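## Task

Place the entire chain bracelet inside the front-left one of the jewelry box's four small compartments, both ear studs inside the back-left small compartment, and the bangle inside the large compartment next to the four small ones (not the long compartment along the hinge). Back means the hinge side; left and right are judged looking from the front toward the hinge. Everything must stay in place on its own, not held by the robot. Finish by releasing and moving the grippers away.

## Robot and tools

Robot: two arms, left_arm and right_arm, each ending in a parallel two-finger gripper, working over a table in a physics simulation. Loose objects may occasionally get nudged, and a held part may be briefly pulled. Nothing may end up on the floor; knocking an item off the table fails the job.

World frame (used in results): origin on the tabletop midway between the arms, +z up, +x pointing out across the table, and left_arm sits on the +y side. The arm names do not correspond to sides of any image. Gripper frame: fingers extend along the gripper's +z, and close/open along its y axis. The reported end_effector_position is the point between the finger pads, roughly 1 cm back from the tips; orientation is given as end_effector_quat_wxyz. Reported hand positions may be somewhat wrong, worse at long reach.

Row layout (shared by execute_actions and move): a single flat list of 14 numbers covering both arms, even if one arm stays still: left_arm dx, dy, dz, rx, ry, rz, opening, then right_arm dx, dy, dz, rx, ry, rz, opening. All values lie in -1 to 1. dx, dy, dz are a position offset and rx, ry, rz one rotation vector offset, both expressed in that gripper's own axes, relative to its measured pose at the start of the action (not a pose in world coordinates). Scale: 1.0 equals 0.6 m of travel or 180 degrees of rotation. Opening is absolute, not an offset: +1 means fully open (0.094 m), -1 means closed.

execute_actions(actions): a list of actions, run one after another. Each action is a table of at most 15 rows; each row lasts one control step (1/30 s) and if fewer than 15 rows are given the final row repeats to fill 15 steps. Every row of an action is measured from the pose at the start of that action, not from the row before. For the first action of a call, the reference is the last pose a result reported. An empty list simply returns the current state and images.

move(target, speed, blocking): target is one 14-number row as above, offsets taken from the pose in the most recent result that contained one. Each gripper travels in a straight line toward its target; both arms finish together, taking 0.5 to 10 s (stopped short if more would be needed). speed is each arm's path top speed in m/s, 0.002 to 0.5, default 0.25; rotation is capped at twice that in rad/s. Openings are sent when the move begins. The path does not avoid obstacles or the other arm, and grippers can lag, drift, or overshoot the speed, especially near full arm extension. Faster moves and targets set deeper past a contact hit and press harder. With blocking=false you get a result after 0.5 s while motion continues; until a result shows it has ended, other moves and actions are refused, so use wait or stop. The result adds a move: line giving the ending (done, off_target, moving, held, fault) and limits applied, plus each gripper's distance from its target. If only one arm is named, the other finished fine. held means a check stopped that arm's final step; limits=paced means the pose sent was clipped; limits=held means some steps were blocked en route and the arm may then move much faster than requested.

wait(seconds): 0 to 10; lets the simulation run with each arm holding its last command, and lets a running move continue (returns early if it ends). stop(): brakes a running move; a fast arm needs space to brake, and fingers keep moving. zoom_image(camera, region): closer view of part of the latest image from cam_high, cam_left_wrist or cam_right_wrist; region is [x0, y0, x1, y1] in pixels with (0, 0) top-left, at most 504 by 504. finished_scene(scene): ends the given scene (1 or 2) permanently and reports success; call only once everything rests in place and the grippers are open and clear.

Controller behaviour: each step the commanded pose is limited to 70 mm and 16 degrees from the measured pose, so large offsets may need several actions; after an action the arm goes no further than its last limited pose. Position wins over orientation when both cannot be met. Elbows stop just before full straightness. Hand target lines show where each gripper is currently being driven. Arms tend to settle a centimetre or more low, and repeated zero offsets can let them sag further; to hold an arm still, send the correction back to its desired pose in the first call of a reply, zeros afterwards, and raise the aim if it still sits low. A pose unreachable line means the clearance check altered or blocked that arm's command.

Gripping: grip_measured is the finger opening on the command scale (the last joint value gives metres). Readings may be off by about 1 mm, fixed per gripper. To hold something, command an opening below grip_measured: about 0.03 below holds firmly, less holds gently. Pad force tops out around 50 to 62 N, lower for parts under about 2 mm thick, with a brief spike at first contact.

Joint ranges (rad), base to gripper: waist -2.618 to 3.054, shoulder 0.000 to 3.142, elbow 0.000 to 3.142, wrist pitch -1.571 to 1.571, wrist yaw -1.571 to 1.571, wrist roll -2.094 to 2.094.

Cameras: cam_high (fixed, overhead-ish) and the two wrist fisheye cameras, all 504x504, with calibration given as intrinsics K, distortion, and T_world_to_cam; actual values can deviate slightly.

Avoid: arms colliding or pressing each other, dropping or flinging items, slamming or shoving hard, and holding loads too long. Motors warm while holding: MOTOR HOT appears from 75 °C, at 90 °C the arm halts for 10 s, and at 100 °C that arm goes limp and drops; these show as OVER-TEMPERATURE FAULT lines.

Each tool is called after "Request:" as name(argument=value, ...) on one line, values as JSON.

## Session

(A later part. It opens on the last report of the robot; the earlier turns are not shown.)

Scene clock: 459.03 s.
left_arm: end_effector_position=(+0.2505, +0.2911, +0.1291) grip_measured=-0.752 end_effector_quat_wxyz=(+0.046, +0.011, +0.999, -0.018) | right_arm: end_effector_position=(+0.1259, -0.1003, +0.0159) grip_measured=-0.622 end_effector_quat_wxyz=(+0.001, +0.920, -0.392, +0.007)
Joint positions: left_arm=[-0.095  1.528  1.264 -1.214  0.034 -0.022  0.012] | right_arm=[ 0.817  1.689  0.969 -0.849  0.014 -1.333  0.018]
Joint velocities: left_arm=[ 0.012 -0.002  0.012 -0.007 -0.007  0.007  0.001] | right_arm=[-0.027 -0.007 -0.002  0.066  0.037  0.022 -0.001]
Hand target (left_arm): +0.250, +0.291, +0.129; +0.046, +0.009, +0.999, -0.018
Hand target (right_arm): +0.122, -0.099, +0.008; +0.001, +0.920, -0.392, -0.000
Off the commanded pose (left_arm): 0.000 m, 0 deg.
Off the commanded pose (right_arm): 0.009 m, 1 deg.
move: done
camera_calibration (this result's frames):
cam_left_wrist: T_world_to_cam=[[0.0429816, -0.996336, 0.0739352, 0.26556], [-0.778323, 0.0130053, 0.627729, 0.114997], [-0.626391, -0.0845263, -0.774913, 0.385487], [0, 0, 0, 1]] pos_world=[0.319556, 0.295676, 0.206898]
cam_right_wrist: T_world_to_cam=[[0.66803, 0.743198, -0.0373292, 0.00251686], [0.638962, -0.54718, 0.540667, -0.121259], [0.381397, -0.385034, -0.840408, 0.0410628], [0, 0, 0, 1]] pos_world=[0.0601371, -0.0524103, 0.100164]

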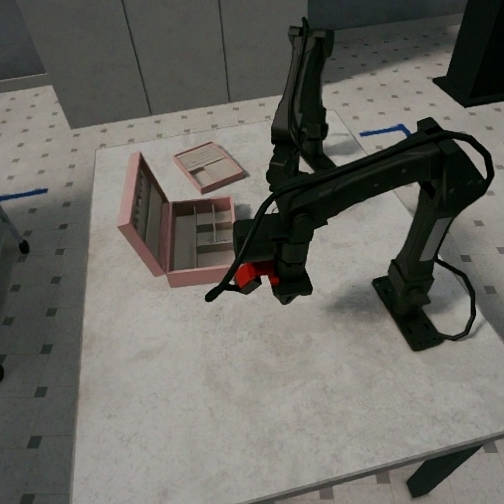

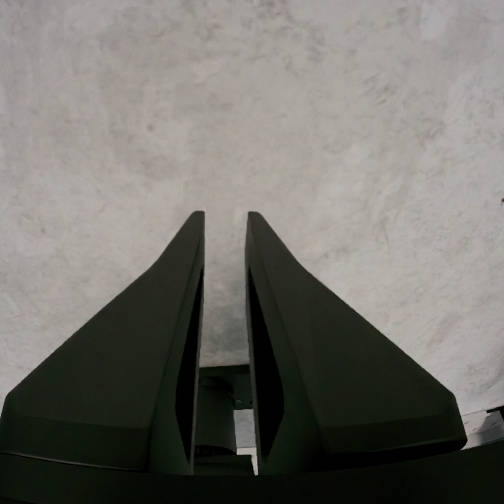

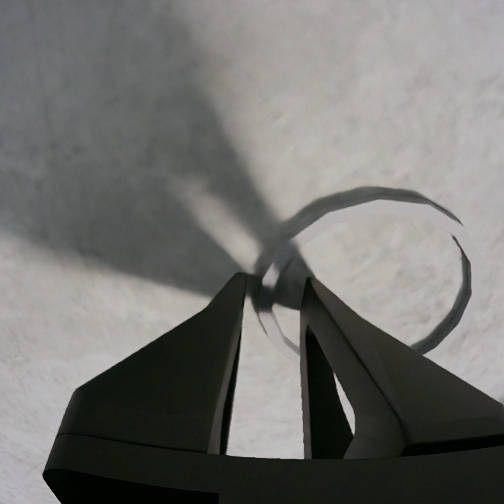

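Request:
execute_actions(actions=[[[0,0,0,0,0,0,-0.75,0,0,0.014,0,0,0,-0.66],[0,0,0,0,0,0,-0.75,0,0,0.014,0,0,0,-0.7],[0,0,0,0,0,0,-0.75,0,0,0.014,0,0,0,-0.74],[0,0,0,0,0,0,-0.75,0,0,0.014,0,0,0,-0.77],[0,0,0,0,0,0,-0.75,0,0,0.014,0,0,0,-0.8],[0,0,0,0,0,0,-0.75,0,0,0.014,0,0,0,-0.83],[0,0,0,0,0,0,-0.75,0,0,0.014,0,0,0,-0.85],[0,0,0,0,0,0,-0.75,0,0,0.014,0,0,0,-0.87],[0,0,0,0,0,0,-0.75,0,0,0.014,0,0,0,-0.89],[0,0,0,0,0,0,-0.75,0,0,0.014,0,0,0,-0.91],[0,0,0,0,0,0,-0.75,0,0,0.014,0,0,0,-0.925],[0,0,0,0,0,0,-0.75,0,0,0.014,0,0,0,-0.94],[0,0,0,0,0,0,-0.75,0,0,0.014,0,0,0,-0.955],[0,0,0,0,0,0,-0.75,0,0,0.014,0,0,0,-0.97],[0,0,0,0,0,0,-0.75,0,0,0.014,0,0,0,-0.98]]])

Request:
wait(seconds=0.3)

Scene clock: 484.20 s.
left_arm: end_effector_position=(+0.2505, +0.2911, +0.1291) grip_measured=-0.752 end_effector_quat_wxyz=(+0.046, +0.011, +0.999, -0.018) | right_arm: end_effector_position=(+0.1296, -0.0948, +0.0160) grip_measured=-0.962 end_effector_quat_wxyz=(-0.013, +0.920, -0.392, +0.010)
Joint positions: left_arm=[-0.095  1.528  1.264 -1.214  0.034 -0.022  0.012] | right_arm=[ 0.817  1.689  0.969 -0.823  0.015 -1.333  0.002]
Joint velocities: left_arm=[ 0.012  0.017 -0.017  0.022 -0.037 -0.081  0.001] | right_arm=[-0.027 -0.017  0.012 -0.037 -0.007  0.051 -0.009]
Hand target (left_arm): +0.250, +0.291, +0.129; +0.046, +0.011, +0.999, -0.018
Hand target (right_arm): +0.126, -0.101, +0.008; +0.001, +0.920, -0.392, +0.007
Off the commanded pose (left_arm): 0.000 m, 0 deg.
Off the commanded pose (right_arm): 0.011 m, 2 deg.
camera_calibration (this result's frames):
cam_left_wrist: T_world_to_cam=[[0.0429816, -0.996336, 0.0739352, 0.26556], [-0.778323, 0.0130053, 0.627729, 0.114997], [-0.626391, -0.0845263, -0.774913, 0.385487], [0, 0, 0, 1]] pos_world=[0.319556, 0.295676, 0.206898]
cam_right_wrist: T_world_to_cam=[[0.6684, 0.743722, -0.0108652, -0.00446784], [0.63085, -0.5591, 0.537993, -0.120684], [0.394042, -0.366449, -0.84288, 0.0420223], [0, 0, 0, 1]] pos_world=[0.0625613, -0.0487526, 0.100298]

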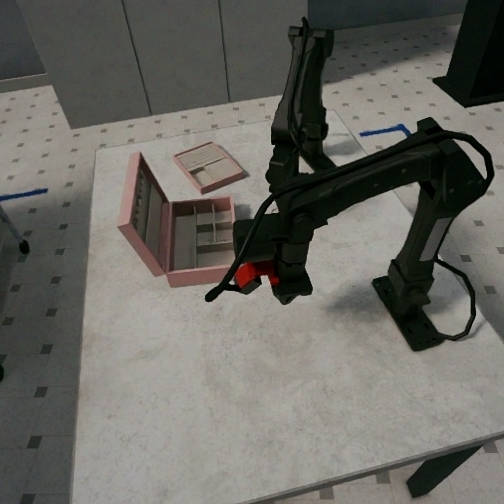

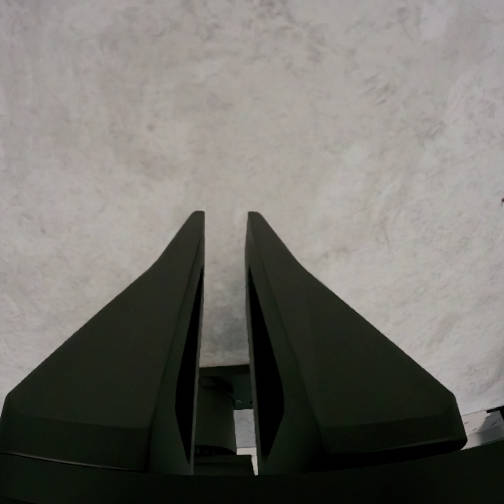

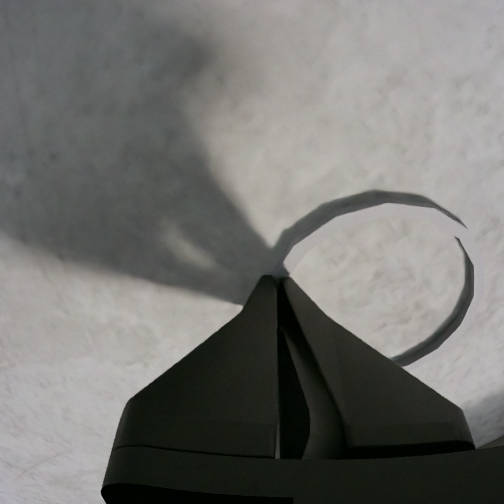

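Scene clock: 484.50 s.
left_arm: end_effector_position=(+0.2505, +0.2911, +0.1291) grip_measured=-0.752 end_effector_quat_wxyz=(+0.046, +0.011, +0.999, -0.018) | right_arm: end_effector_position=(+0.1296, -0.0948, +0.0160) grip_measured=-0.965 end_effector_quat_wxyz=(-0.013, +0.920, -0.392, +0.010)
Joint positions: left_arm=[-0.095  1.528  1.264 -1.214  0.034 -0.022  0.012] | right_arm=[ 0.817  1.689  0.969 -0.823  0.015 -1.333  0.002]
Joint velocities: left_arm=[ 0.007 -0.012 -0.002 -0.081 -0.051 -0.022  0.   ] | right_arm=[-0.007 -0.007 -0.012 -0.051  0.007 -0.007 -0.002]
Hand target (left_arm): +0.250, +0.291, +0.129; +0.046, +0.011, +0.999, -0.018
Hand target (right_arm): +0.126, -0.101, +0.008; +0.001, +0.920, -0.392, +0.007
Off the commanded pose (left_arm): 0.000 m, 0 deg.
Off the commanded pose (right_arm): 0.011 m, 2 deg.
wait: 0.30 s; at rest by 0.17 s
camera_calibration (this result's frames):
cam_left_wrist: T_world_to_cam=[[0.0429816, -0.996336, 0.0739352, 0.26556], [-0.778323, 0.0130053, 0.627729, 0.114997], [-0.626391, -0.0845263, -0.774913, 0.385487], [0, 0, 0, 1]] pos_world=[0.319556, 0.295676, 0.206898]
cam_right_wrist: T_world_to_cam=[[0.6684, 0.743722, -0.0108652, -0.00446784], [0.63085, -0.5591, 0.537993, -0.120684], [0.394042, -0.366449, -0.84288, 0.0420223], [0, 0, 0, 1]] pos_world=[0.0625613, -0.0487526, 0.100298]

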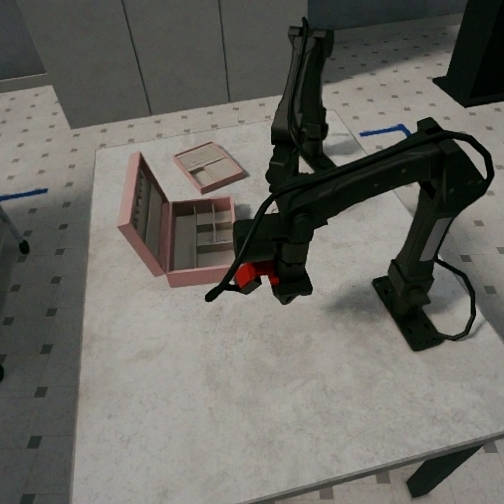

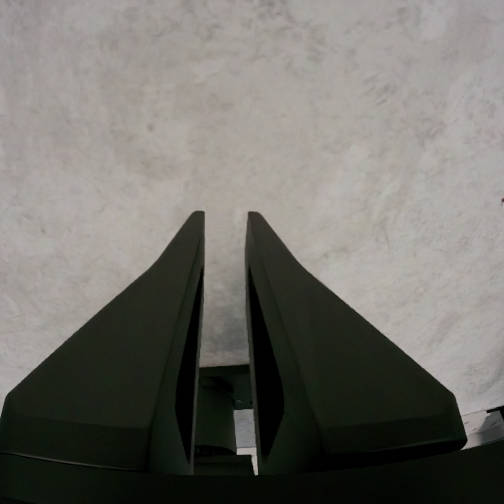

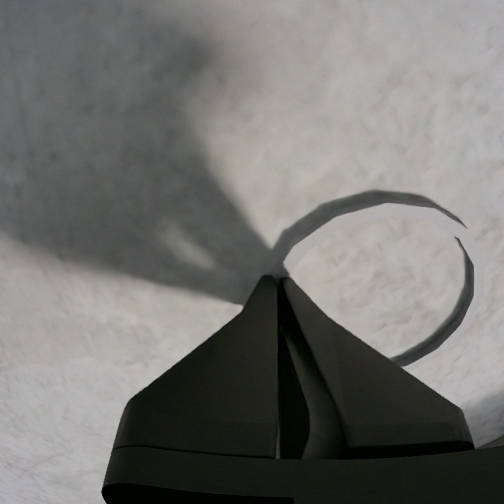

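Request:
move(target=[0,0,0,0,0,0,-0.75, 0,0,-0.09,-0.005,0.008,0,-0.995], speed=0.12)

Scene clock: 498.03 s.
left_arm: end_effector_position=(+0.2505, +0.2911, +0.1291) grip_measured=-0.752 end_effector_quat_wxyz=(+0.046, +0.011, +0.999, -0.018) | right_arm: end_effector_position=(+0.1281, -0.1014, +0.0605) grip_measured=-0.973 end_effector_quat_wxyz=(+0.010, +0.919, -0.395, +0.012)
Joint positions: left_arm=[-0.095  1.528  1.264 -1.214  0.034 -0.022  0.012] | right_arm=[ 0.817  1.639  1.104 -1.052  0.028 -1.327  0.001]
Joint velocities: left_arm=[-0.012 -0.012 -0.002  0.037 -0.007 -0.022 -0.001] | right_arm=[-0.007 -0.027 -0.017 -0.007  0.022 -0.022  0.   ]
Hand target (left_arm): +0.250, +0.291, +0.129; +0.046, +0.011, +0.999, -0.018
Hand target (right_arm): +0.128, -0.096, +0.070; -0.001, +0.920, -0.393, +0.018
Off the commanded pose (left_arm): 0.000 m, 0 deg.
Off the commanded pose (right_arm): 0.011 m, 1 deg.
move: off_target (right_arm)
camera_calibration (this result's frames):
cam_left_wrist: T_world_to_cam=[[0.0429816, -0.996336, 0.0739352, 0.26556], [-0.778323, 0.0130053, 0.627729, 0.114997], [-0.626391, -0.0845263, -0.774913, 0.385487], [0, 0, 0, 1]] pos_world=[0.319556, 0.295676, 0.206898]
cam_right_wrist: T_world_to_cam=[[0.672605, 0.738236, -0.0510821, 0.00318391], [0.634146, -0.539438, 0.553955, -0.146799], [0.381394, -0.404987, -0.830978, 0.0747405], [0, 0, 0, 1]] pos_world=[0.0624447, -0.0512704, 0.14359]

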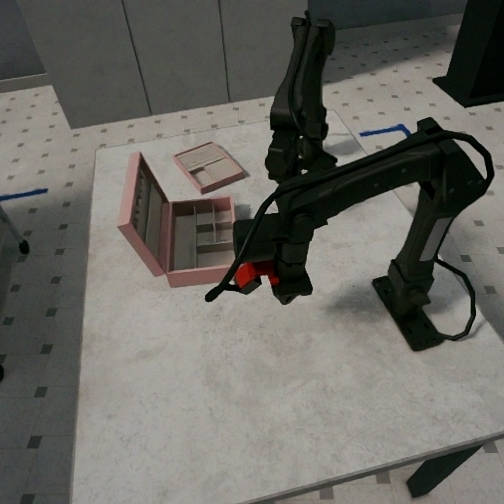

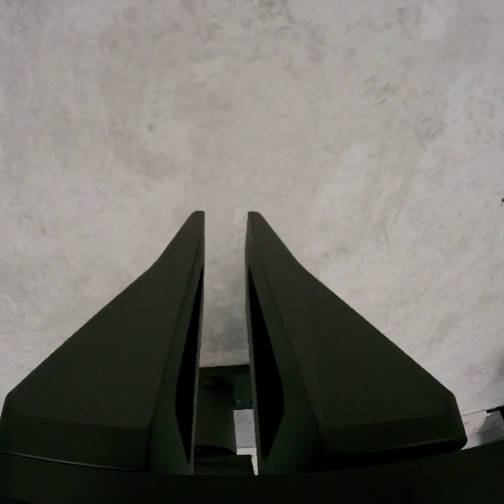

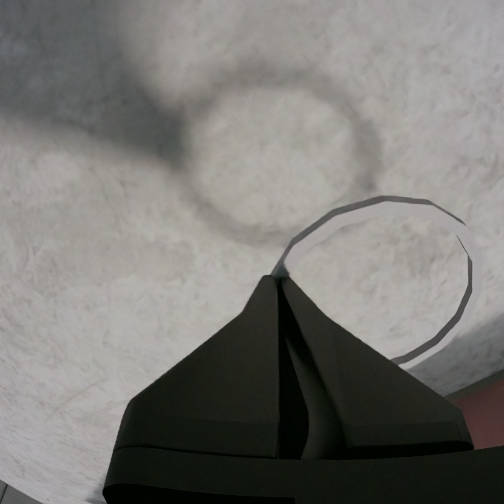

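Request:
move(target=[0,0,0,0,0,0,-0.75, 0.065,-0.423,-0.085,0,0,0,-0.995], speed=0.2)

Scene clock: 504.90 s.
left_arm: end_effector_position=(+0.2505, +0.2911, +0.1291) grip_measured=-0.752 end_effector_quat_wxyz=(+0.046, +0.011, +0.999, -0.018) | right_arm: end_effector_position=(+0.3314, +0.0506, +0.1015) grip_measured=-0.973 end_effector_quat_wxyz=(-0.071, +0.916, -0.394, +0.040)
Joint positions: left_arm=[-0.095  1.528  1.264 -1.214  0.034 -0.022  0.012] | right_arm=[ 0.645  2.614  2.761 -1.557  0.028 -1.502  0.001]
Joint velocities: left_arm=[-0.007  0.007  0.002  0.022 -0.007  0.007  0.001] | right_arm=[ 0.002  0.022 -0.012  0.037  0.066 -0.037 -0.   ]
Hand target (left_arm): +0.250, +0.291, +0.129; +0.046, +0.011, +0.999, -0.018
Hand target (right_arm): +0.335, +0.048, +0.108; -0.075, +0.915, -0.393, +0.044
Off the commanded pose (left_arm): 0.000 m, 0 deg.
Off the commanded pose (right_arm): 0.012 m, 10 deg.
joint sent to its limit (right arm) — the command would take joint 4 (wrist pitch) past its lower limit, so that joint was sent only as far as its limit.
move: off_target (right_arm)
camera_calibration (this result's frames):
cam_left_wrist: T_world_to_cam=[[0.0429816, -0.996336, 0.0739352, 0.26556], [-0.778323, 0.0130053, 0.627729, 0.114997], [-0.626391, -0.0845263, -0.774913, 0.385487], [0, 0, 0, 1]] pos_world=[0.319556, 0.295676, 0.206898]
cam_right_wrist: T_world_to_cam=[[0.66722, 0.735222, 0.119442, -0.259016], [0.572329, -0.608666, 0.549513, -0.19196], [0.476715, -0.298286, -0.826903, 0.055363], [0, 0, 0, 1]] pos_world=[0.256293, 0.0901087, 0.182202]

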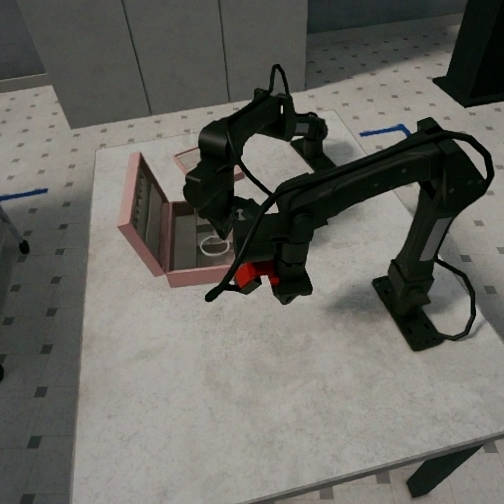

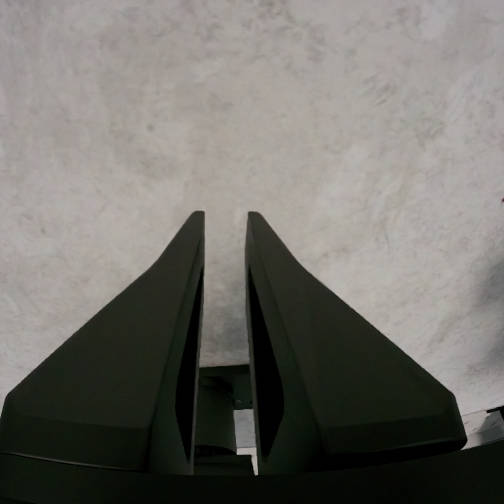

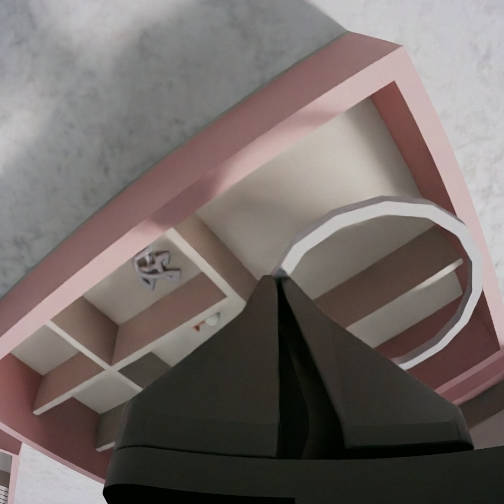

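Request:
move(target=[0,0,0,0,0,0,-0.75, 0.017,0.003,0.082,-0.045,-0.005,0,-0.995], speed=0.08)

Scene clock: 524.20 s.
left_arm: end_effector_position=(+0.2505, +0.2911, +0.1291) grip_measured=-0.752 end_effector_quat_wxyz=(+0.046, +0.011, +0.999, -0.018) | right_arm: end_effector_position=(+0.3401, +0.0455, +0.0423) grip_measured=-0.973 end_effector_quat_wxyz=(-0.028, +0.918, -0.395, +0.024)
Joint positions: left_arm=[-0.095  1.528  1.264 -1.214  0.034 -0.022  0.012] | right_arm=[ 0.625  2.764  2.823 -1.56   0.026 -1.521  0.001]
Joint velocities: left_arm=[-0.017 -0.007  0.007  0.007 -0.007  0.007 -0.   ] | right_arm=[ 0.002  0.017 -0.012 -0.007  0.037  0.125 -0.   ]
Hand target (left_arm): +0.250, +0.291, +0.129; +0.046, +0.011, +0.999, -0.018
Hand target (right_arm): +0.343, +0.046, +0.052; -0.042, +0.918, -0.394, +0.019
Off the commanded pose (left_arm): 0.000 m, 0 deg.
Off the commanded pose (right_arm): 0.011 m, 3 deg.
joint sent to its limit (right arm) — the command would take joint 4 (wrist pitch) past its lower limit, so that joint was sent only as far as its limit.
move: off_target (right_arm)
camera_calibration (this result's frames):
cam_left_wrist: T_world_to_cam=[[0.0429816, -0.996336, 0.0739352, 0.26556], [-0.778323, 0.0130053, 0.627729, 0.114997], [-0.626391, -0.0845263, -0.774913, 0.385487], [0, 0, 0, 1]] pos_world=[0.319556, 0.295676, 0.206898]
cam_right_wrist: T_world_to_cam=[[0.672024, 0.739998, 0.0280503, -0.251997], [0.606543, -0.571769, 0.552436, -0.180952], [0.424839, -0.354236, -0.833084, 0.0212211], [0, 0, 0, 1]] pos_world=[0.270088, 0.0905318, 0.124712]

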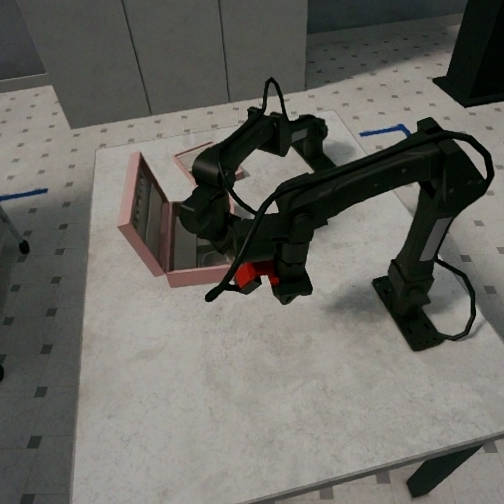

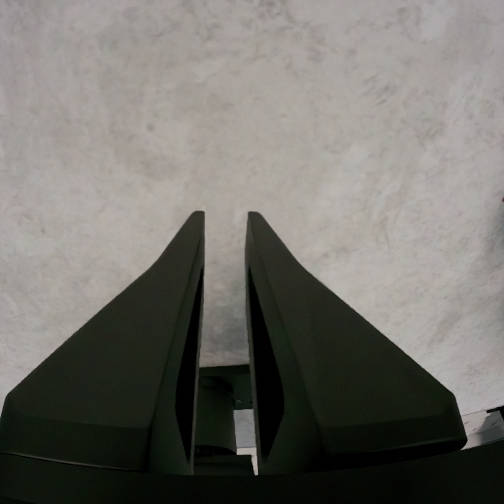

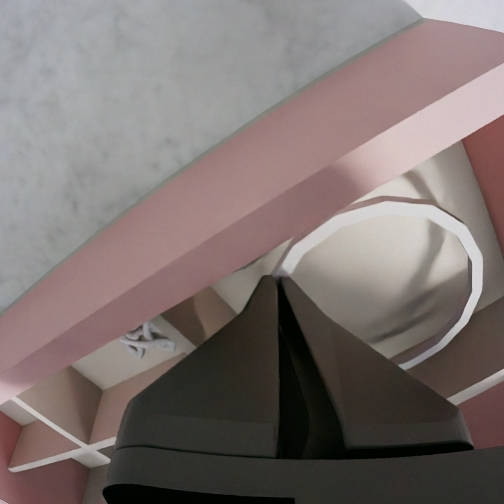

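Request:
move(target=[0,0,0,0,0,0,-0.75, 0,0,0.02,-0.01,0,0,-0.995], speed=0.03)

Scene clock: 531.53 s.
left_arm: end_effector_position=(+0.2505, +0.2911, +0.1291) grip_measured=-0.752 end_effector_quat_wxyz=(+0.046, +0.011, +0.999, -0.018) | right_arm: end_effector_position=(+0.3397, +0.0452, +0.0293) grip_measured=-0.973 end_effector_quat_wxyz=(-0.019, +0.919, -0.394, +0.021)
Joint positions: left_arm=[-0.095  1.528  1.264 -1.214  0.034 -0.022  0.012] | right_arm=[ 0.625  2.799  2.84  -1.562  0.025 -1.521  0.001]
Joint velocities: left_arm=[ 0.012  0.002  0.007  0.037 -0.007 -0.007  0.001] | right_arm=[ 0.022 -0.017 -0.022 -0.037  0.037  0.022 -0.002]
Hand target (left_arm): +0.250, +0.291, +0.129; +0.046, +0.011, +0.999, -0.018
Hand target (right_arm): +0.341, +0.046, +0.030; -0.021, +0.918, -0.395, +0.021
Off the commanded pose (left_arm): 0.000 m, 0 deg.
Off the commanded pose (right_arm): 0.002 m, 1 deg.
joint sent to its limit (right arm) — the command would take joint 4 (wrist pitch) past its lower limit, so that joint was sent only as far as its limit.
move: done
camera_calibration (this result's frames):
cam_left_wrist: T_world_to_cam=[[0.0429816, -0.996336, 0.0739352, 0.26556], [-0.778323, 0.0130053, 0.627729, 0.114997], [-0.626391, -0.0845263, -0.774913, 0.385487], [0, 0, 0, 1]] pos_world=[0.319556, 0.295676, 0.206898]
cam_right_wrist: T_world_to_cam=[[0.671981, 0.740527, 0.00784016, -0.250494], [0.614618, -0.563569, 0.551937, -0.176799], [0.413143, -0.366073, -0.833849, 0.0149621], [0, 0, 0, 1]] pos_world=[0.270809, 0.0913361, 0.112022]

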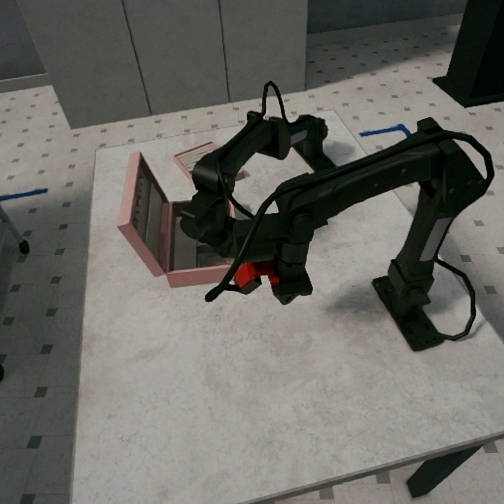

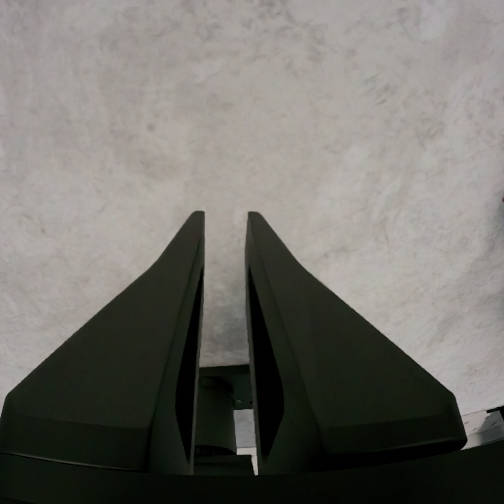

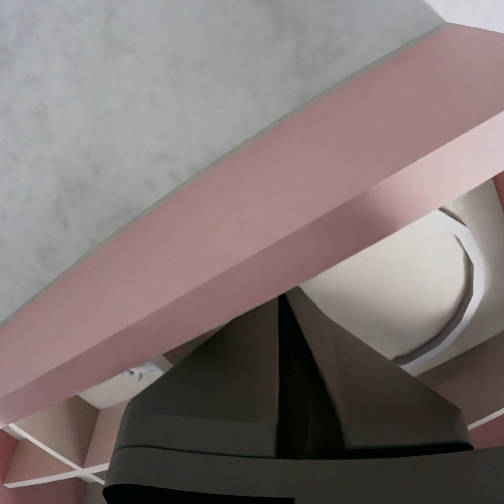

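Request:
execute_actions(actions=[[[0,0,0,0,0,0,-0.75,0,0,0,0,0,0,-0.97],[0,0,0,0,0,0,-0.75,0,0,0,0,0,0,-0.95],[0,0,0,0,0,0,-0.75,0,0,0,0,0,0,-0.93],[0,0,0,0,0,0,-0.75,0,0,0,0,0,0,-0.91],[0,0,0,0,0,0,-0.75,0,0,0,0,0,0,-0.89],[0,0,0,0,0,0,-0.75,0,0,0,0,0,0,-0.87],[0,0,0,0,0,0,-0.75,0,0,0,0,0,0,-0.85],[0,0,0,0,0,0,-0.75,0,0,0,0,0,0,-0.83],[0,0,0,0,0,0,-0.75,0,0,0,0,0,0,-0.81],[0,0,0,0,0,0,-0.75,0,0,0,0,0,0,-0.79]]])

Request:
move(target=[0,0,0,0,0,0,-0.75, 0,0,-0.1,0,0,0,-0.79], speed=0.15)

Scene clock: 540.63 s.
left_arm: end_effector_position=(+0.2505, +0.2911, +0.1291) grip_measured=-0.752 end_effector_quat_wxyz=(+0.046, +0.011, +0.999, -0.018) | right_arm: end_effector_position=(+0.3414, +0.0470, +0.0294) grip_measured=-0.792 end_effector_quat_wxyz=(-0.023, +0.918, -0.394, +0.022)
Joint positions: left_arm=[-0.095  1.528  1.264 -1.214  0.034 -0.022  0.012] | right_arm=[ 0.625  2.799  2.84  -1.552  0.025 -1.521  0.01 ]
Joint velocities: left_arm=[ 0.012  0.007  0.002  0.007 -0.051  0.007  0.001] | right_arm=[-0.007 -0.002 -0.002  0.037 -0.022  0.037  0.   ]
Hand target (left_arm): +0.250, +0.291, +0.129; +0.046, +0.011, +0.999, -0.018
Hand target (right_arm): +0.340, +0.045, +0.029; -0.019, +0.919, -0.394, +0.021
Off the commanded pose (left_arm): 0.000 m, 0 deg.
Off the commanded pose (right_arm): 0.002 m, 1 deg.
camera_calibration (this result's frames):
cam_left_wrist: T_world_to_cam=[[0.0429816, -0.996336, 0.0739352, 0.26556], [-0.778323, 0.0130053, 0.627729, 0.114997], [-0.626391, -0.0845263, -0.774913, 0.385487], [0, 0, 0, 1]] pos_world=[0.319556, 0.295676, 0.206898]
cam_right_wrist: T_world_to_cam=[[0.671893, 0.740435, 0.0177548, -0.253213], [0.610842, -0.567535, 0.552065, -0.175439], [0.418845, -0.360083, -0.833612, 0.0127888], [0, 0, 0, 1]] pos_world=[0.271941, 0.0925252, 0.11201]

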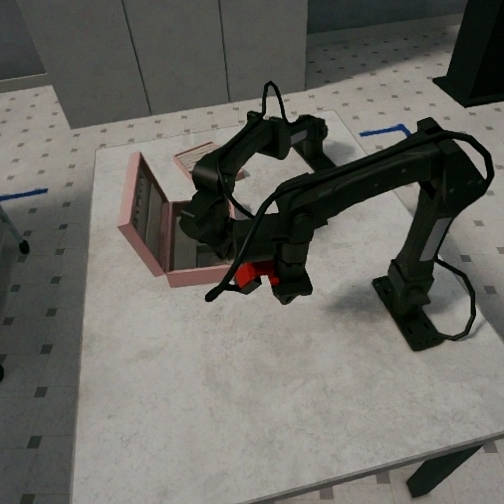

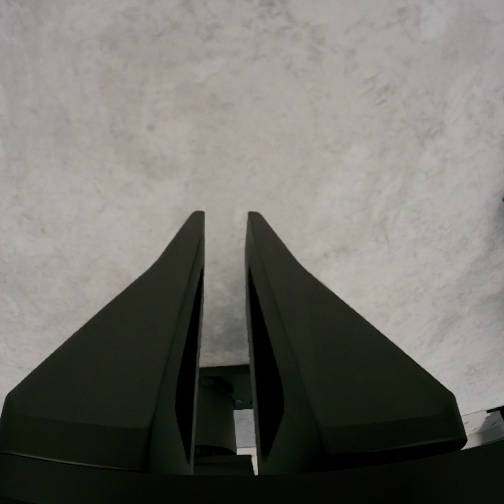

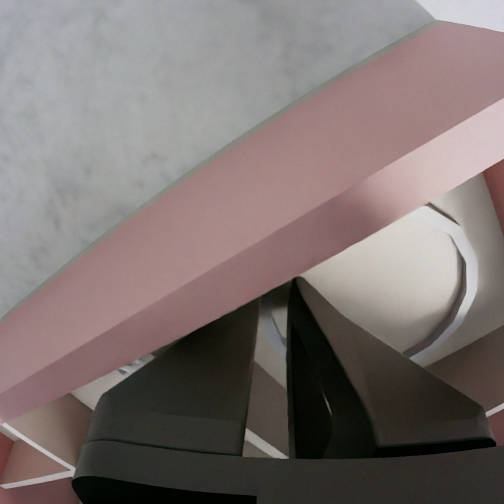

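Scene clock: 541.67 s.
left_arm: end_effector_position=(+0.2505, +0.2911, +0.1291) grip_measured=-0.752 end_effector_quat_wxyz=(+0.046, +0.011, +0.999, -0.018) | right_arm: end_effector_position=(+0.3424, +0.0481, +0.0899) grip_measured=-0.792 end_effector_quat_wxyz=(-0.070, +0.916, -0.394, +0.039)
Joint positions: left_arm=[-0.095  1.528  1.264 -1.214  0.034 -0.022  0.012] | right_arm=[ 0.625  2.663  2.809 -1.558  0.025 -1.521  0.01 ]
Joint velocities: left_arm=[-0.007 -0.027  0.002 -0.081  0.051 -0.037  0.001] | right_arm=[-0.002  0.022 -0.022 -0.022  0.037 -0.037 -0.   ]
Hand target (left_arm): +0.250, +0.291, +0.129; +0.046, +0.011, +0.999, -0.018
Hand target (right_arm): +0.338, +0.045, +0.089; -0.060, +0.917, -0.393, +0.036
Off the commanded pose (left_arm): 0.000 m, 0 deg.
Off the commanded pose (right_arm): 0.005 m, 6 deg.
joint sent to its limit (right arm) — the command would take joint 4 (wrist pitch) past its lower limit, so that joint was sent only as far as its limit.
move: off_target (right_arm)
camera_calibration (this result's frames):
cam_left_wrist: T_world_to_cam=[[0.0429816, -0.996336, 0.0739352, 0.26556], [-0.778323, 0.0130053, 0.627729, 0.114997], [-0.626391, -0.0845263, -0.774913, 0.385487], [0, 0, 0, 1]] pos_world=[0.319556, 0.295676, 0.206898]
cam_right_wrist: T_world_to_cam=[[0.667294, 0.735604, 0.116645, -0.262902], [0.573114, -0.607163, 0.550357, -0.193873], [0.475667, -0.300399, -0.826742, 0.0402297], [0, 0, 0, 1]] pos_world=[0.267408, 0.0877639, 0.170625]

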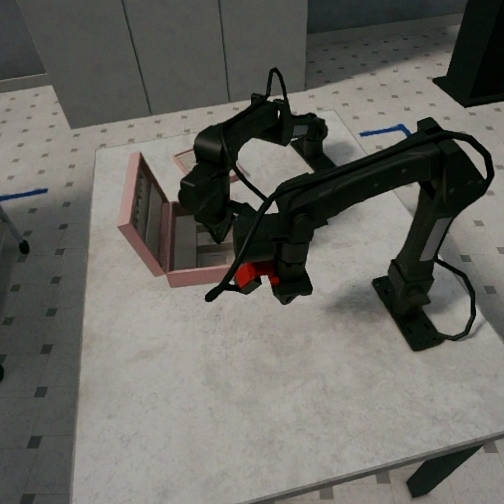

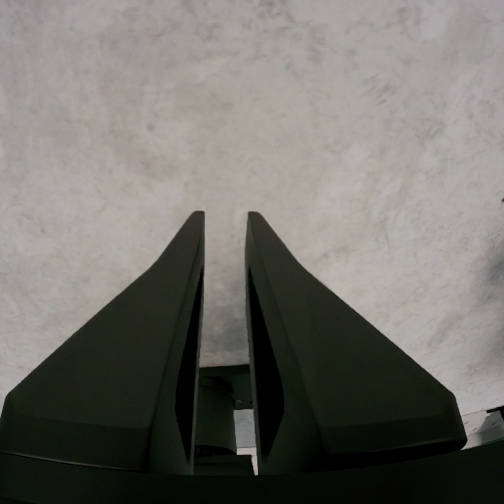

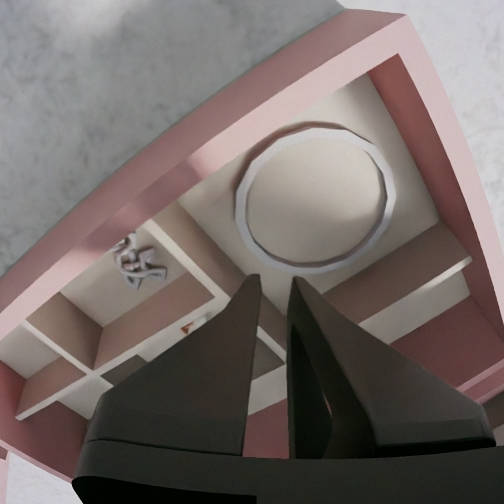

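Request:
move(target=[0.08,0.12,0,0,0,0,-0.75, -0.229,0.1505,0.0225,-0.0496,0.018,0.2855,-0.45], speed=0.3)

Scene clock: 557.57 s.
left_arm: end_effector_position=(+0.2100, +0.3666, +0.1222) grip_measured=-0.752 end_effector_quat_wxyz=(+0.044, +0.010, +0.999, -0.011) | right_arm: end_effector_position=(+0.1978, +0.0798, +0.0565) grip_measured=-0.452 end_effector_quat_wxyz=(+0.001, -0.656, +0.754, -0.023)
Joint positions: left_arm=[ 0.211  1.411  1.133 -1.213  0.045  0.283  0.012] | right_arm=[ 0.907  2.422  2.23  -1.393  0.044 -0.34   0.026]
Joint velocities: left_arm=[ 0.002 -0.002 -0.007  0.051  0.051  0.007  0.001] | right_arm=[ 0.007 -0.012 -0.032 -0.022 -0.007 -0.051  0.   ]
Hand target (left_arm): +0.203, +0.365, +0.122; +0.044, +0.011, +0.999, -0.016
Hand target (right_arm): +0.185, +0.086, +0.061; -0.001, -0.656, +0.755, +0.001
Off the commanded pose (left_arm): 0.006 m, 1 deg.
Off the commanded pose (right_arm): 0.015 m, 3 deg.
move: off_target (right_arm)
camera_calibration (this result's frames):
cam_left_wrist: T_world_to_cam=[[0.0454911, -0.997229, 0.0588684, 0.344673], [-0.776521, 0.00177245, 0.630089, 0.0902664], [-0.628447, -0.0743759, -0.774288, 0.357821], [0, 0, 0, 1]] pos_world=[0.279286, 0.370171, 0.19989]
cam_right_wrist: T_world_to_cam=[[0.997892, -0.0645527, -0.00664636, -0.18037], [-0.049999, -0.830095, 0.555377, 0.0674217], [-0.0413681, -0.553874, -0.831572, 0.213775], [0, 0, 0, 1]] pos_world=[0.192204, 0.162727, 0.139126]

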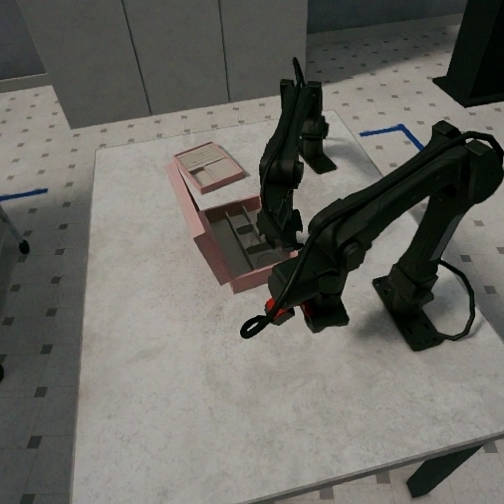

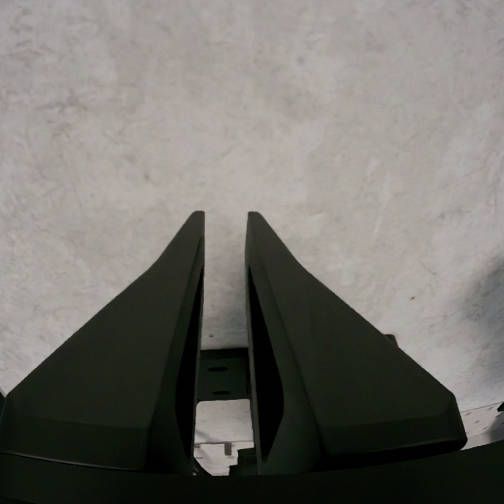

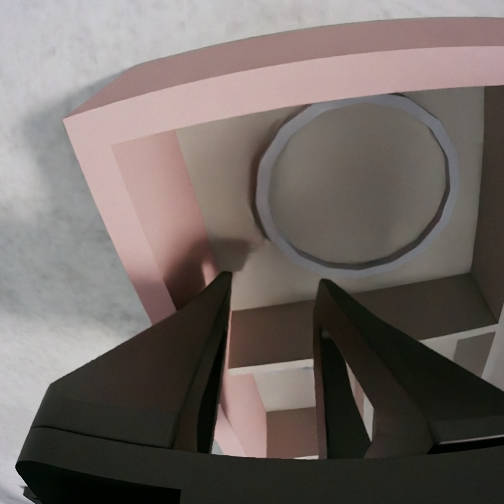

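Request:
move(target=[0,0,0,0,0,0,-0.75, 0,-0.01,-0.13,0,0,0,-0.45], speed=0.1)

Scene clock: 562.33 s.
left_arm: end_effector_position=(+0.2100, +0.3666, +0.1222) grip_measured=-0.752 end_effector_quat_wxyz=(+0.044, +0.010, +0.999, -0.011) | right_arm: end_effector_position=(+0.1979, +0.0798, +0.1212) grip_measured=-0.452 end_effector_quat_wxyz=(+0.031, -0.656, +0.754, -0.012)
Joint positions: left_arm=[ 0.211  1.411  1.133 -1.213  0.045  0.284  0.012] | right_arm=[ 0.907  2.388  2.429 -1.563  0.045 -0.34   0.026]
Joint velocities: left_arm=[-0.002  0.012  0.007 -0.066  0.037  0.037 -0.001] | right_arm=[ 0.002  0.007  0.007 -0.081  0.022 -0.022  0.   ]
Hand target (left_arm): +0.210, +0.367, +0.122; +0.044, +0.010, +0.999, -0.011
Hand target (right_arm): +0.201, +0.081, +0.134; +0.046, -0.656, +0.753, -0.006
Off the commanded pose (left_arm): 0.000 m, 0 deg.
Off the commanded pose (right_arm): 0.014 m, 4 deg.
joint sent to its limit (right arm) — the command would take joint 4 (wrist pitch) past its lower limit, so that joint was sent only as far as its limit.
move: off_target (right_arm)
camera_calibration (this result's frames):
cam_left_wrist: T_world_to_cam=[[0.0447324, -0.997267, 0.0588019, 0.344854], [-0.77653, 0.00231996, 0.630076, 0.0900692], [-0.62849, -0.0738463, -0.774304, 0.357638], [0, 0, 0, 1]] pos_world=[0.279287, 0.370113, 0.199892]
cam_right_wrist: T_world_to_cam=[[0.997698, -0.0649266, 0.0195616, -0.183215], [-0.0658791, -0.859749, 0.506451, 0.0429761], [-0.016064, -0.506574, -0.862047, 0.26249], [0, 0, 0, 1]] pos_world=[0.189841, 0.158024, 0.208098]

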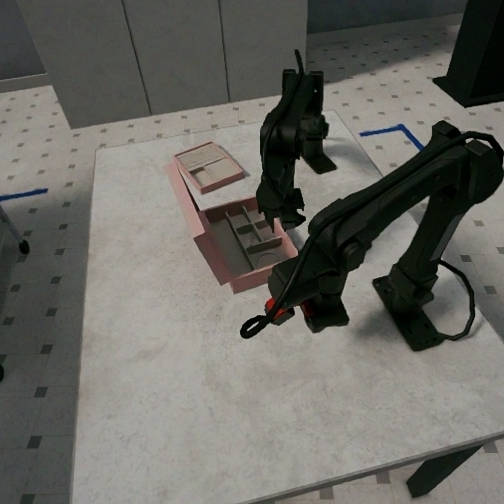

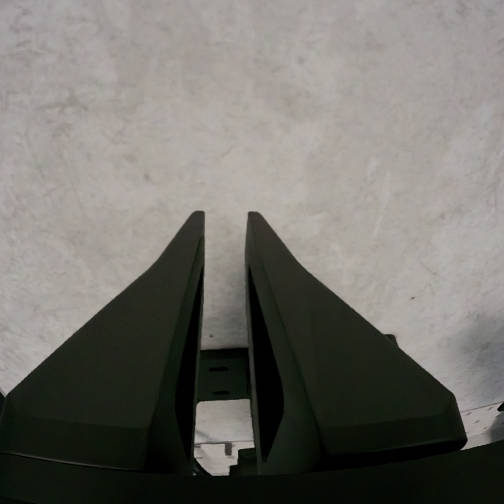

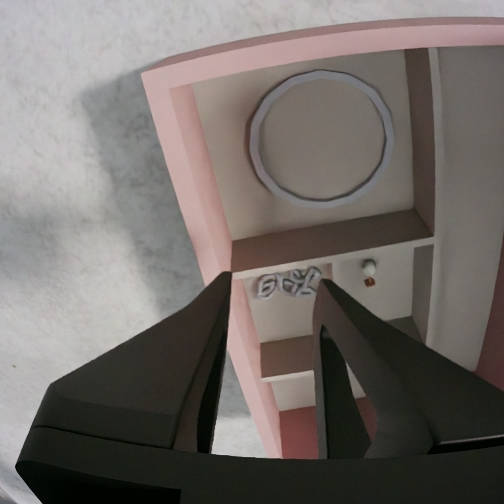

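Request:
move(target=[0,0,0,0,0,0,-0.75, 0.02,0.135,-0.01,-0.012,0.012,0,-0.45], speed=0.2)

Scene clock: 568.47 s.
left_arm: end_effector_position=(+0.2100, +0.3666, +0.1222) grip_measured=-0.752 end_effector_quat_wxyz=(+0.044, +0.010, +0.999, -0.011) | right_arm: end_effector_position=(+0.1141, +0.0780, +0.1175) grip_measured=-0.452 end_effector_quat_wxyz=(-0.004, -0.663, +0.748, -0.018)
Joint positions: left_arm=[ 0.211  1.411  1.133 -1.213  0.045  0.284  0.012] | right_arm=[ 1.071  2.27   2.209 -1.535  0.028 -0.194  0.026]
Joint velocities: left_arm=[-0.012 -0.007 -0.007  0.051 -0.051 -0.066 -0.001] | right_arm=[-0.017  0.012  0.002  0.022  0.037 -0.022  0.   ]
Hand target (left_arm): +0.210, +0.367, +0.122; +0.044, +0.010, +0.999, -0.011
Hand target (right_arm): +0.116, +0.078, +0.123; +0.004, -0.656, +0.755, -0.009
Off the commanded pose (left_arm): 0.000 m, 0 deg.
Off the commanded pose (right_arm): 0.005 m, 2 deg.
move: done
camera_calibration (this result's frames):
cam_left_wrist: T_world_to_cam=[[0.0447324, -0.997267, 0.0588019, 0.344854], [-0.77653, 0.00231996, 0.630076, 0.0900692], [-0.62849, -0.0738463, -0.774304, 0.357638], [0, 0, 0, 1]] pos_world=[0.279287, 0.370113, 0.199892]
cam_right_wrist: T_world_to_cam=[[0.99867, -0.0472225, -0.0207033, -0.0963893], [-0.0277771, -0.831007, 0.555568, 0.0254554], [-0.0434399, -0.554254, -0.831213, 0.260208], [0, 0, 0, 1]] pos_world=[0.108272, 0.160823, 0.200151]

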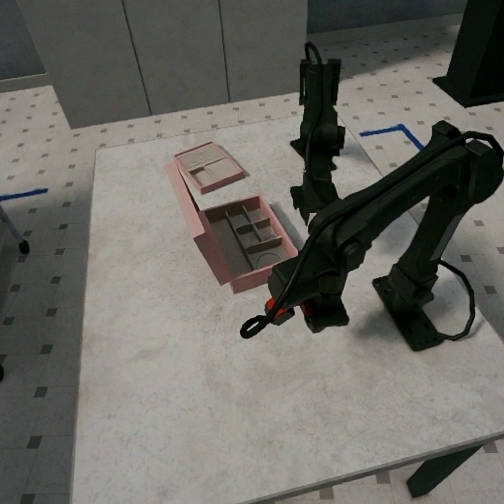

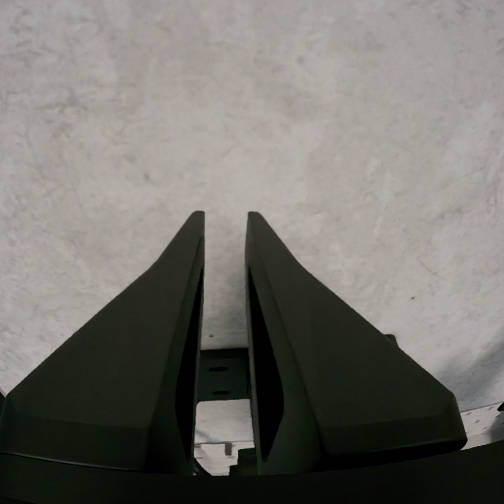

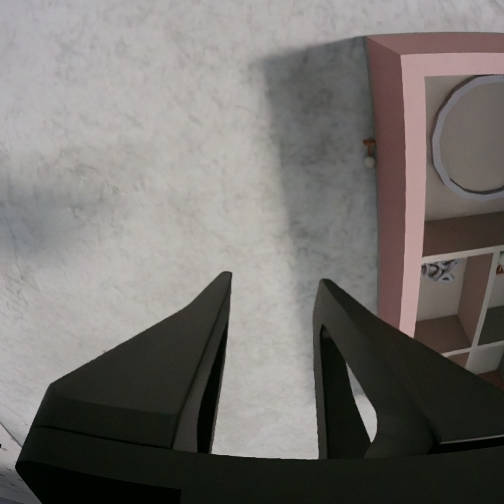

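Request:
move(target=[0,0,0,0,0,0,-0.75, 0.064,-0.065,0.108,0,0.01,0,-1], speed=0.2)

Request:
move(target=[0,0,0,0,0,0,-0.75, -0.016,-0.135,0,0,0,0,-1], speed=0.06)

Scene clock: 601.00 s.
left_arm: end_effector_position=(+0.2100, +0.3666, +0.1222) grip_measured=-0.752 end_effector_quat_wxyz=(+0.044, +0.010, +0.999, -0.011) | right_arm: end_effector_position=(+0.1483, +0.0334, +0.0500) grip_measured=-0.988 end_effector_quat_wxyz=(-0.026, -0.659, +0.751, -0.032)
Joint positions: left_arm=[ 0.211  1.411  1.133 -1.213  0.045  0.284  0.012] | right_arm=[ 0.959  2.184  1.797 -1.258  0.036 -0.295  0.001]
Joint velocities: left_arm=[-0.017 -0.002  0.002 -0.081 -0.037 -0.007 -0.001] | right_arm=[-0.007 -0.012  0.002  0.022  0.007 -0.095 -0.   ]
Hand target (left_arm): +0.210, +0.367, +0.122; +0.044, +0.010, +0.999, -0.011
Hand target (right_arm): +0.150, +0.034, +0.055; -0.015, -0.662, +0.748, -0.030
Off the commanded pose (left_arm): 0.000 m, 0 deg.
Off the commanded pose (right_arm): 0.005 m, 1 deg.
move: done
camera_calibration (this result's frames):
cam_left_wrist: T_world_to_cam=[[0.0447324, -0.997267, 0.0588019, 0.344854], [-0.77653, 0.00231996, 0.630076, 0.0900692], [-0.62849, -0.0738463, -0.774304, 0.357638], [0, 0, 0, 1]] pos_world=[0.279287, 0.370113, 0.199892]
cam_right_wrist: T_world_to_cam=[[0.997726, -0.0585612, -0.0333534, -0.132878], [-0.0271261, -0.802005, 0.596701, 0.0236602], [-0.0616931, -0.594439, -0.80177, 0.183502], [0, 0, 0, 1]] pos_world=[0.144538, 0.120275, 0.128576]

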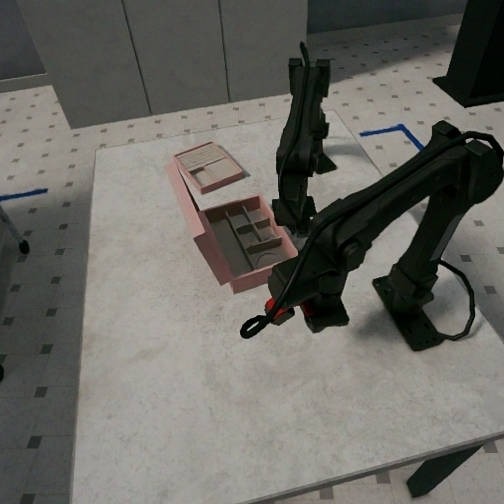

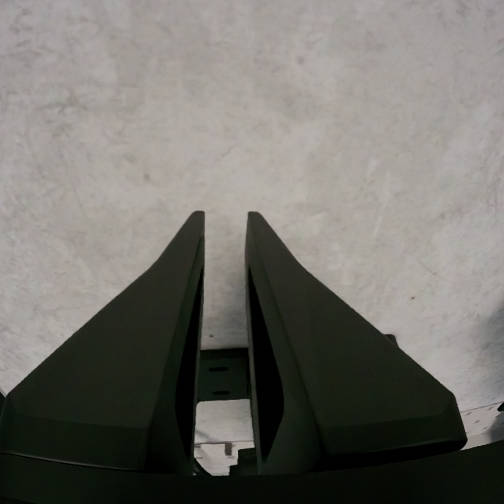

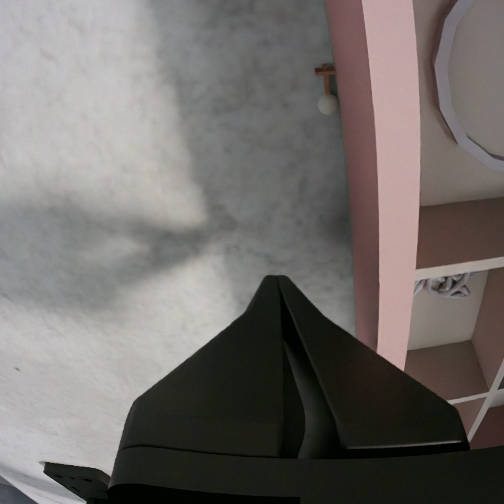

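Scene clock: 602.70 s.
left_arm: end_effector_position=(+0.2100, +0.3666, +0.1222) grip_measured=-0.752 end_effector_quat_wxyz=(+0.044, +0.010, +0.999, -0.011) | right_arm: end_effector_position=(+0.2159, +0.0331, +0.0453) grip_measured=-0.989 end_effector_quat_wxyz=(-0.040, -0.662, +0.748, -0.025)
Joint positions: left_arm=[ 0.211  1.411  1.133 -1.213  0.045  0.284  0.012] | right_arm=[ 0.813  2.357  2.067 -1.372  0.027 -0.449  0.001]
Joint velocities: left_arm=[-0.002  0.002 -0.012 -0.066 -0.037 -0.007 -0.001] | right_arm=[-0.012  0.007 -0.002 -0.007 -0.051 -0.066  0.   ]
Hand target (left_arm): +0.210, +0.367, +0.122; +0.044, +0.010, +0.999, -0.011
Hand target (right_arm): +0.230, +0.033, +0.050; -0.026, -0.659, +0.751, -0.033
Off the commanded pose (left_arm): 0.000 m, 0 deg.
Off the commanded pose (right_arm): 0.015 m, 2 deg.
move: off_target (right_arm)
camera_calibration (this result's frames):
cam_left_wrist: T_world_to_cam=[[0.0447324, -0.997267, 0.0588019, 0.344854], [-0.77653, 0.00231996, 0.630076, 0.0900692], [-0.62849, -0.0738463, -0.774304, 0.357638], [0, 0, 0, 1]] pos_world=[0.279287, 0.370113, 0.199892]
cam_right_wrist: T_world_to_cam=[[0.996605, -0.0527686, -0.0631998, -0.199098], [-0.00387078, -0.796792, 0.604241, 0.0225442], [-0.082242, -0.601945, -0.794291, 0.188058], [0, 0, 0, 1]] pos_world=[0.213976, 0.120657, 0.123167]

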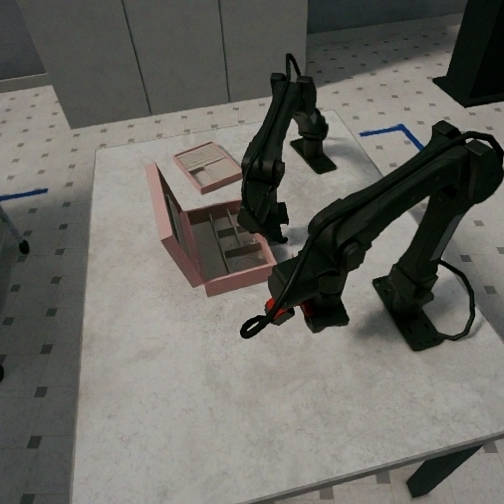

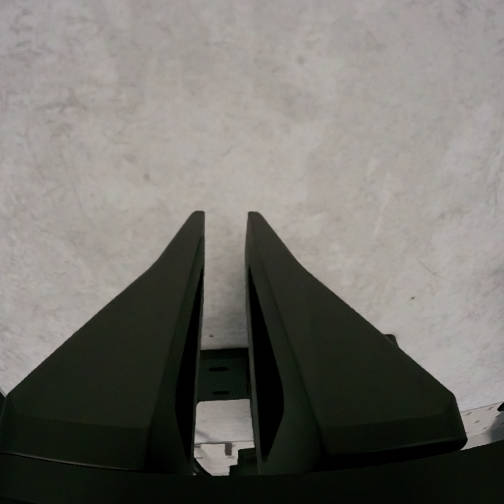

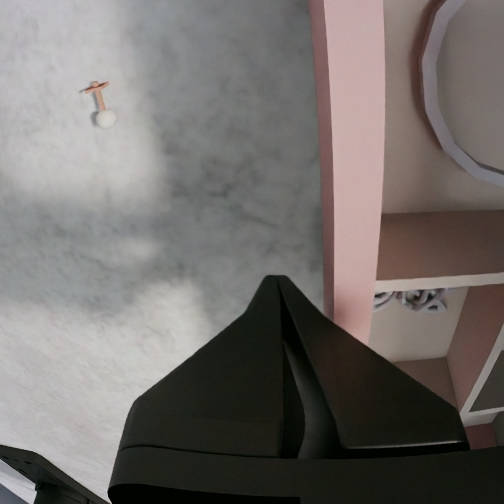

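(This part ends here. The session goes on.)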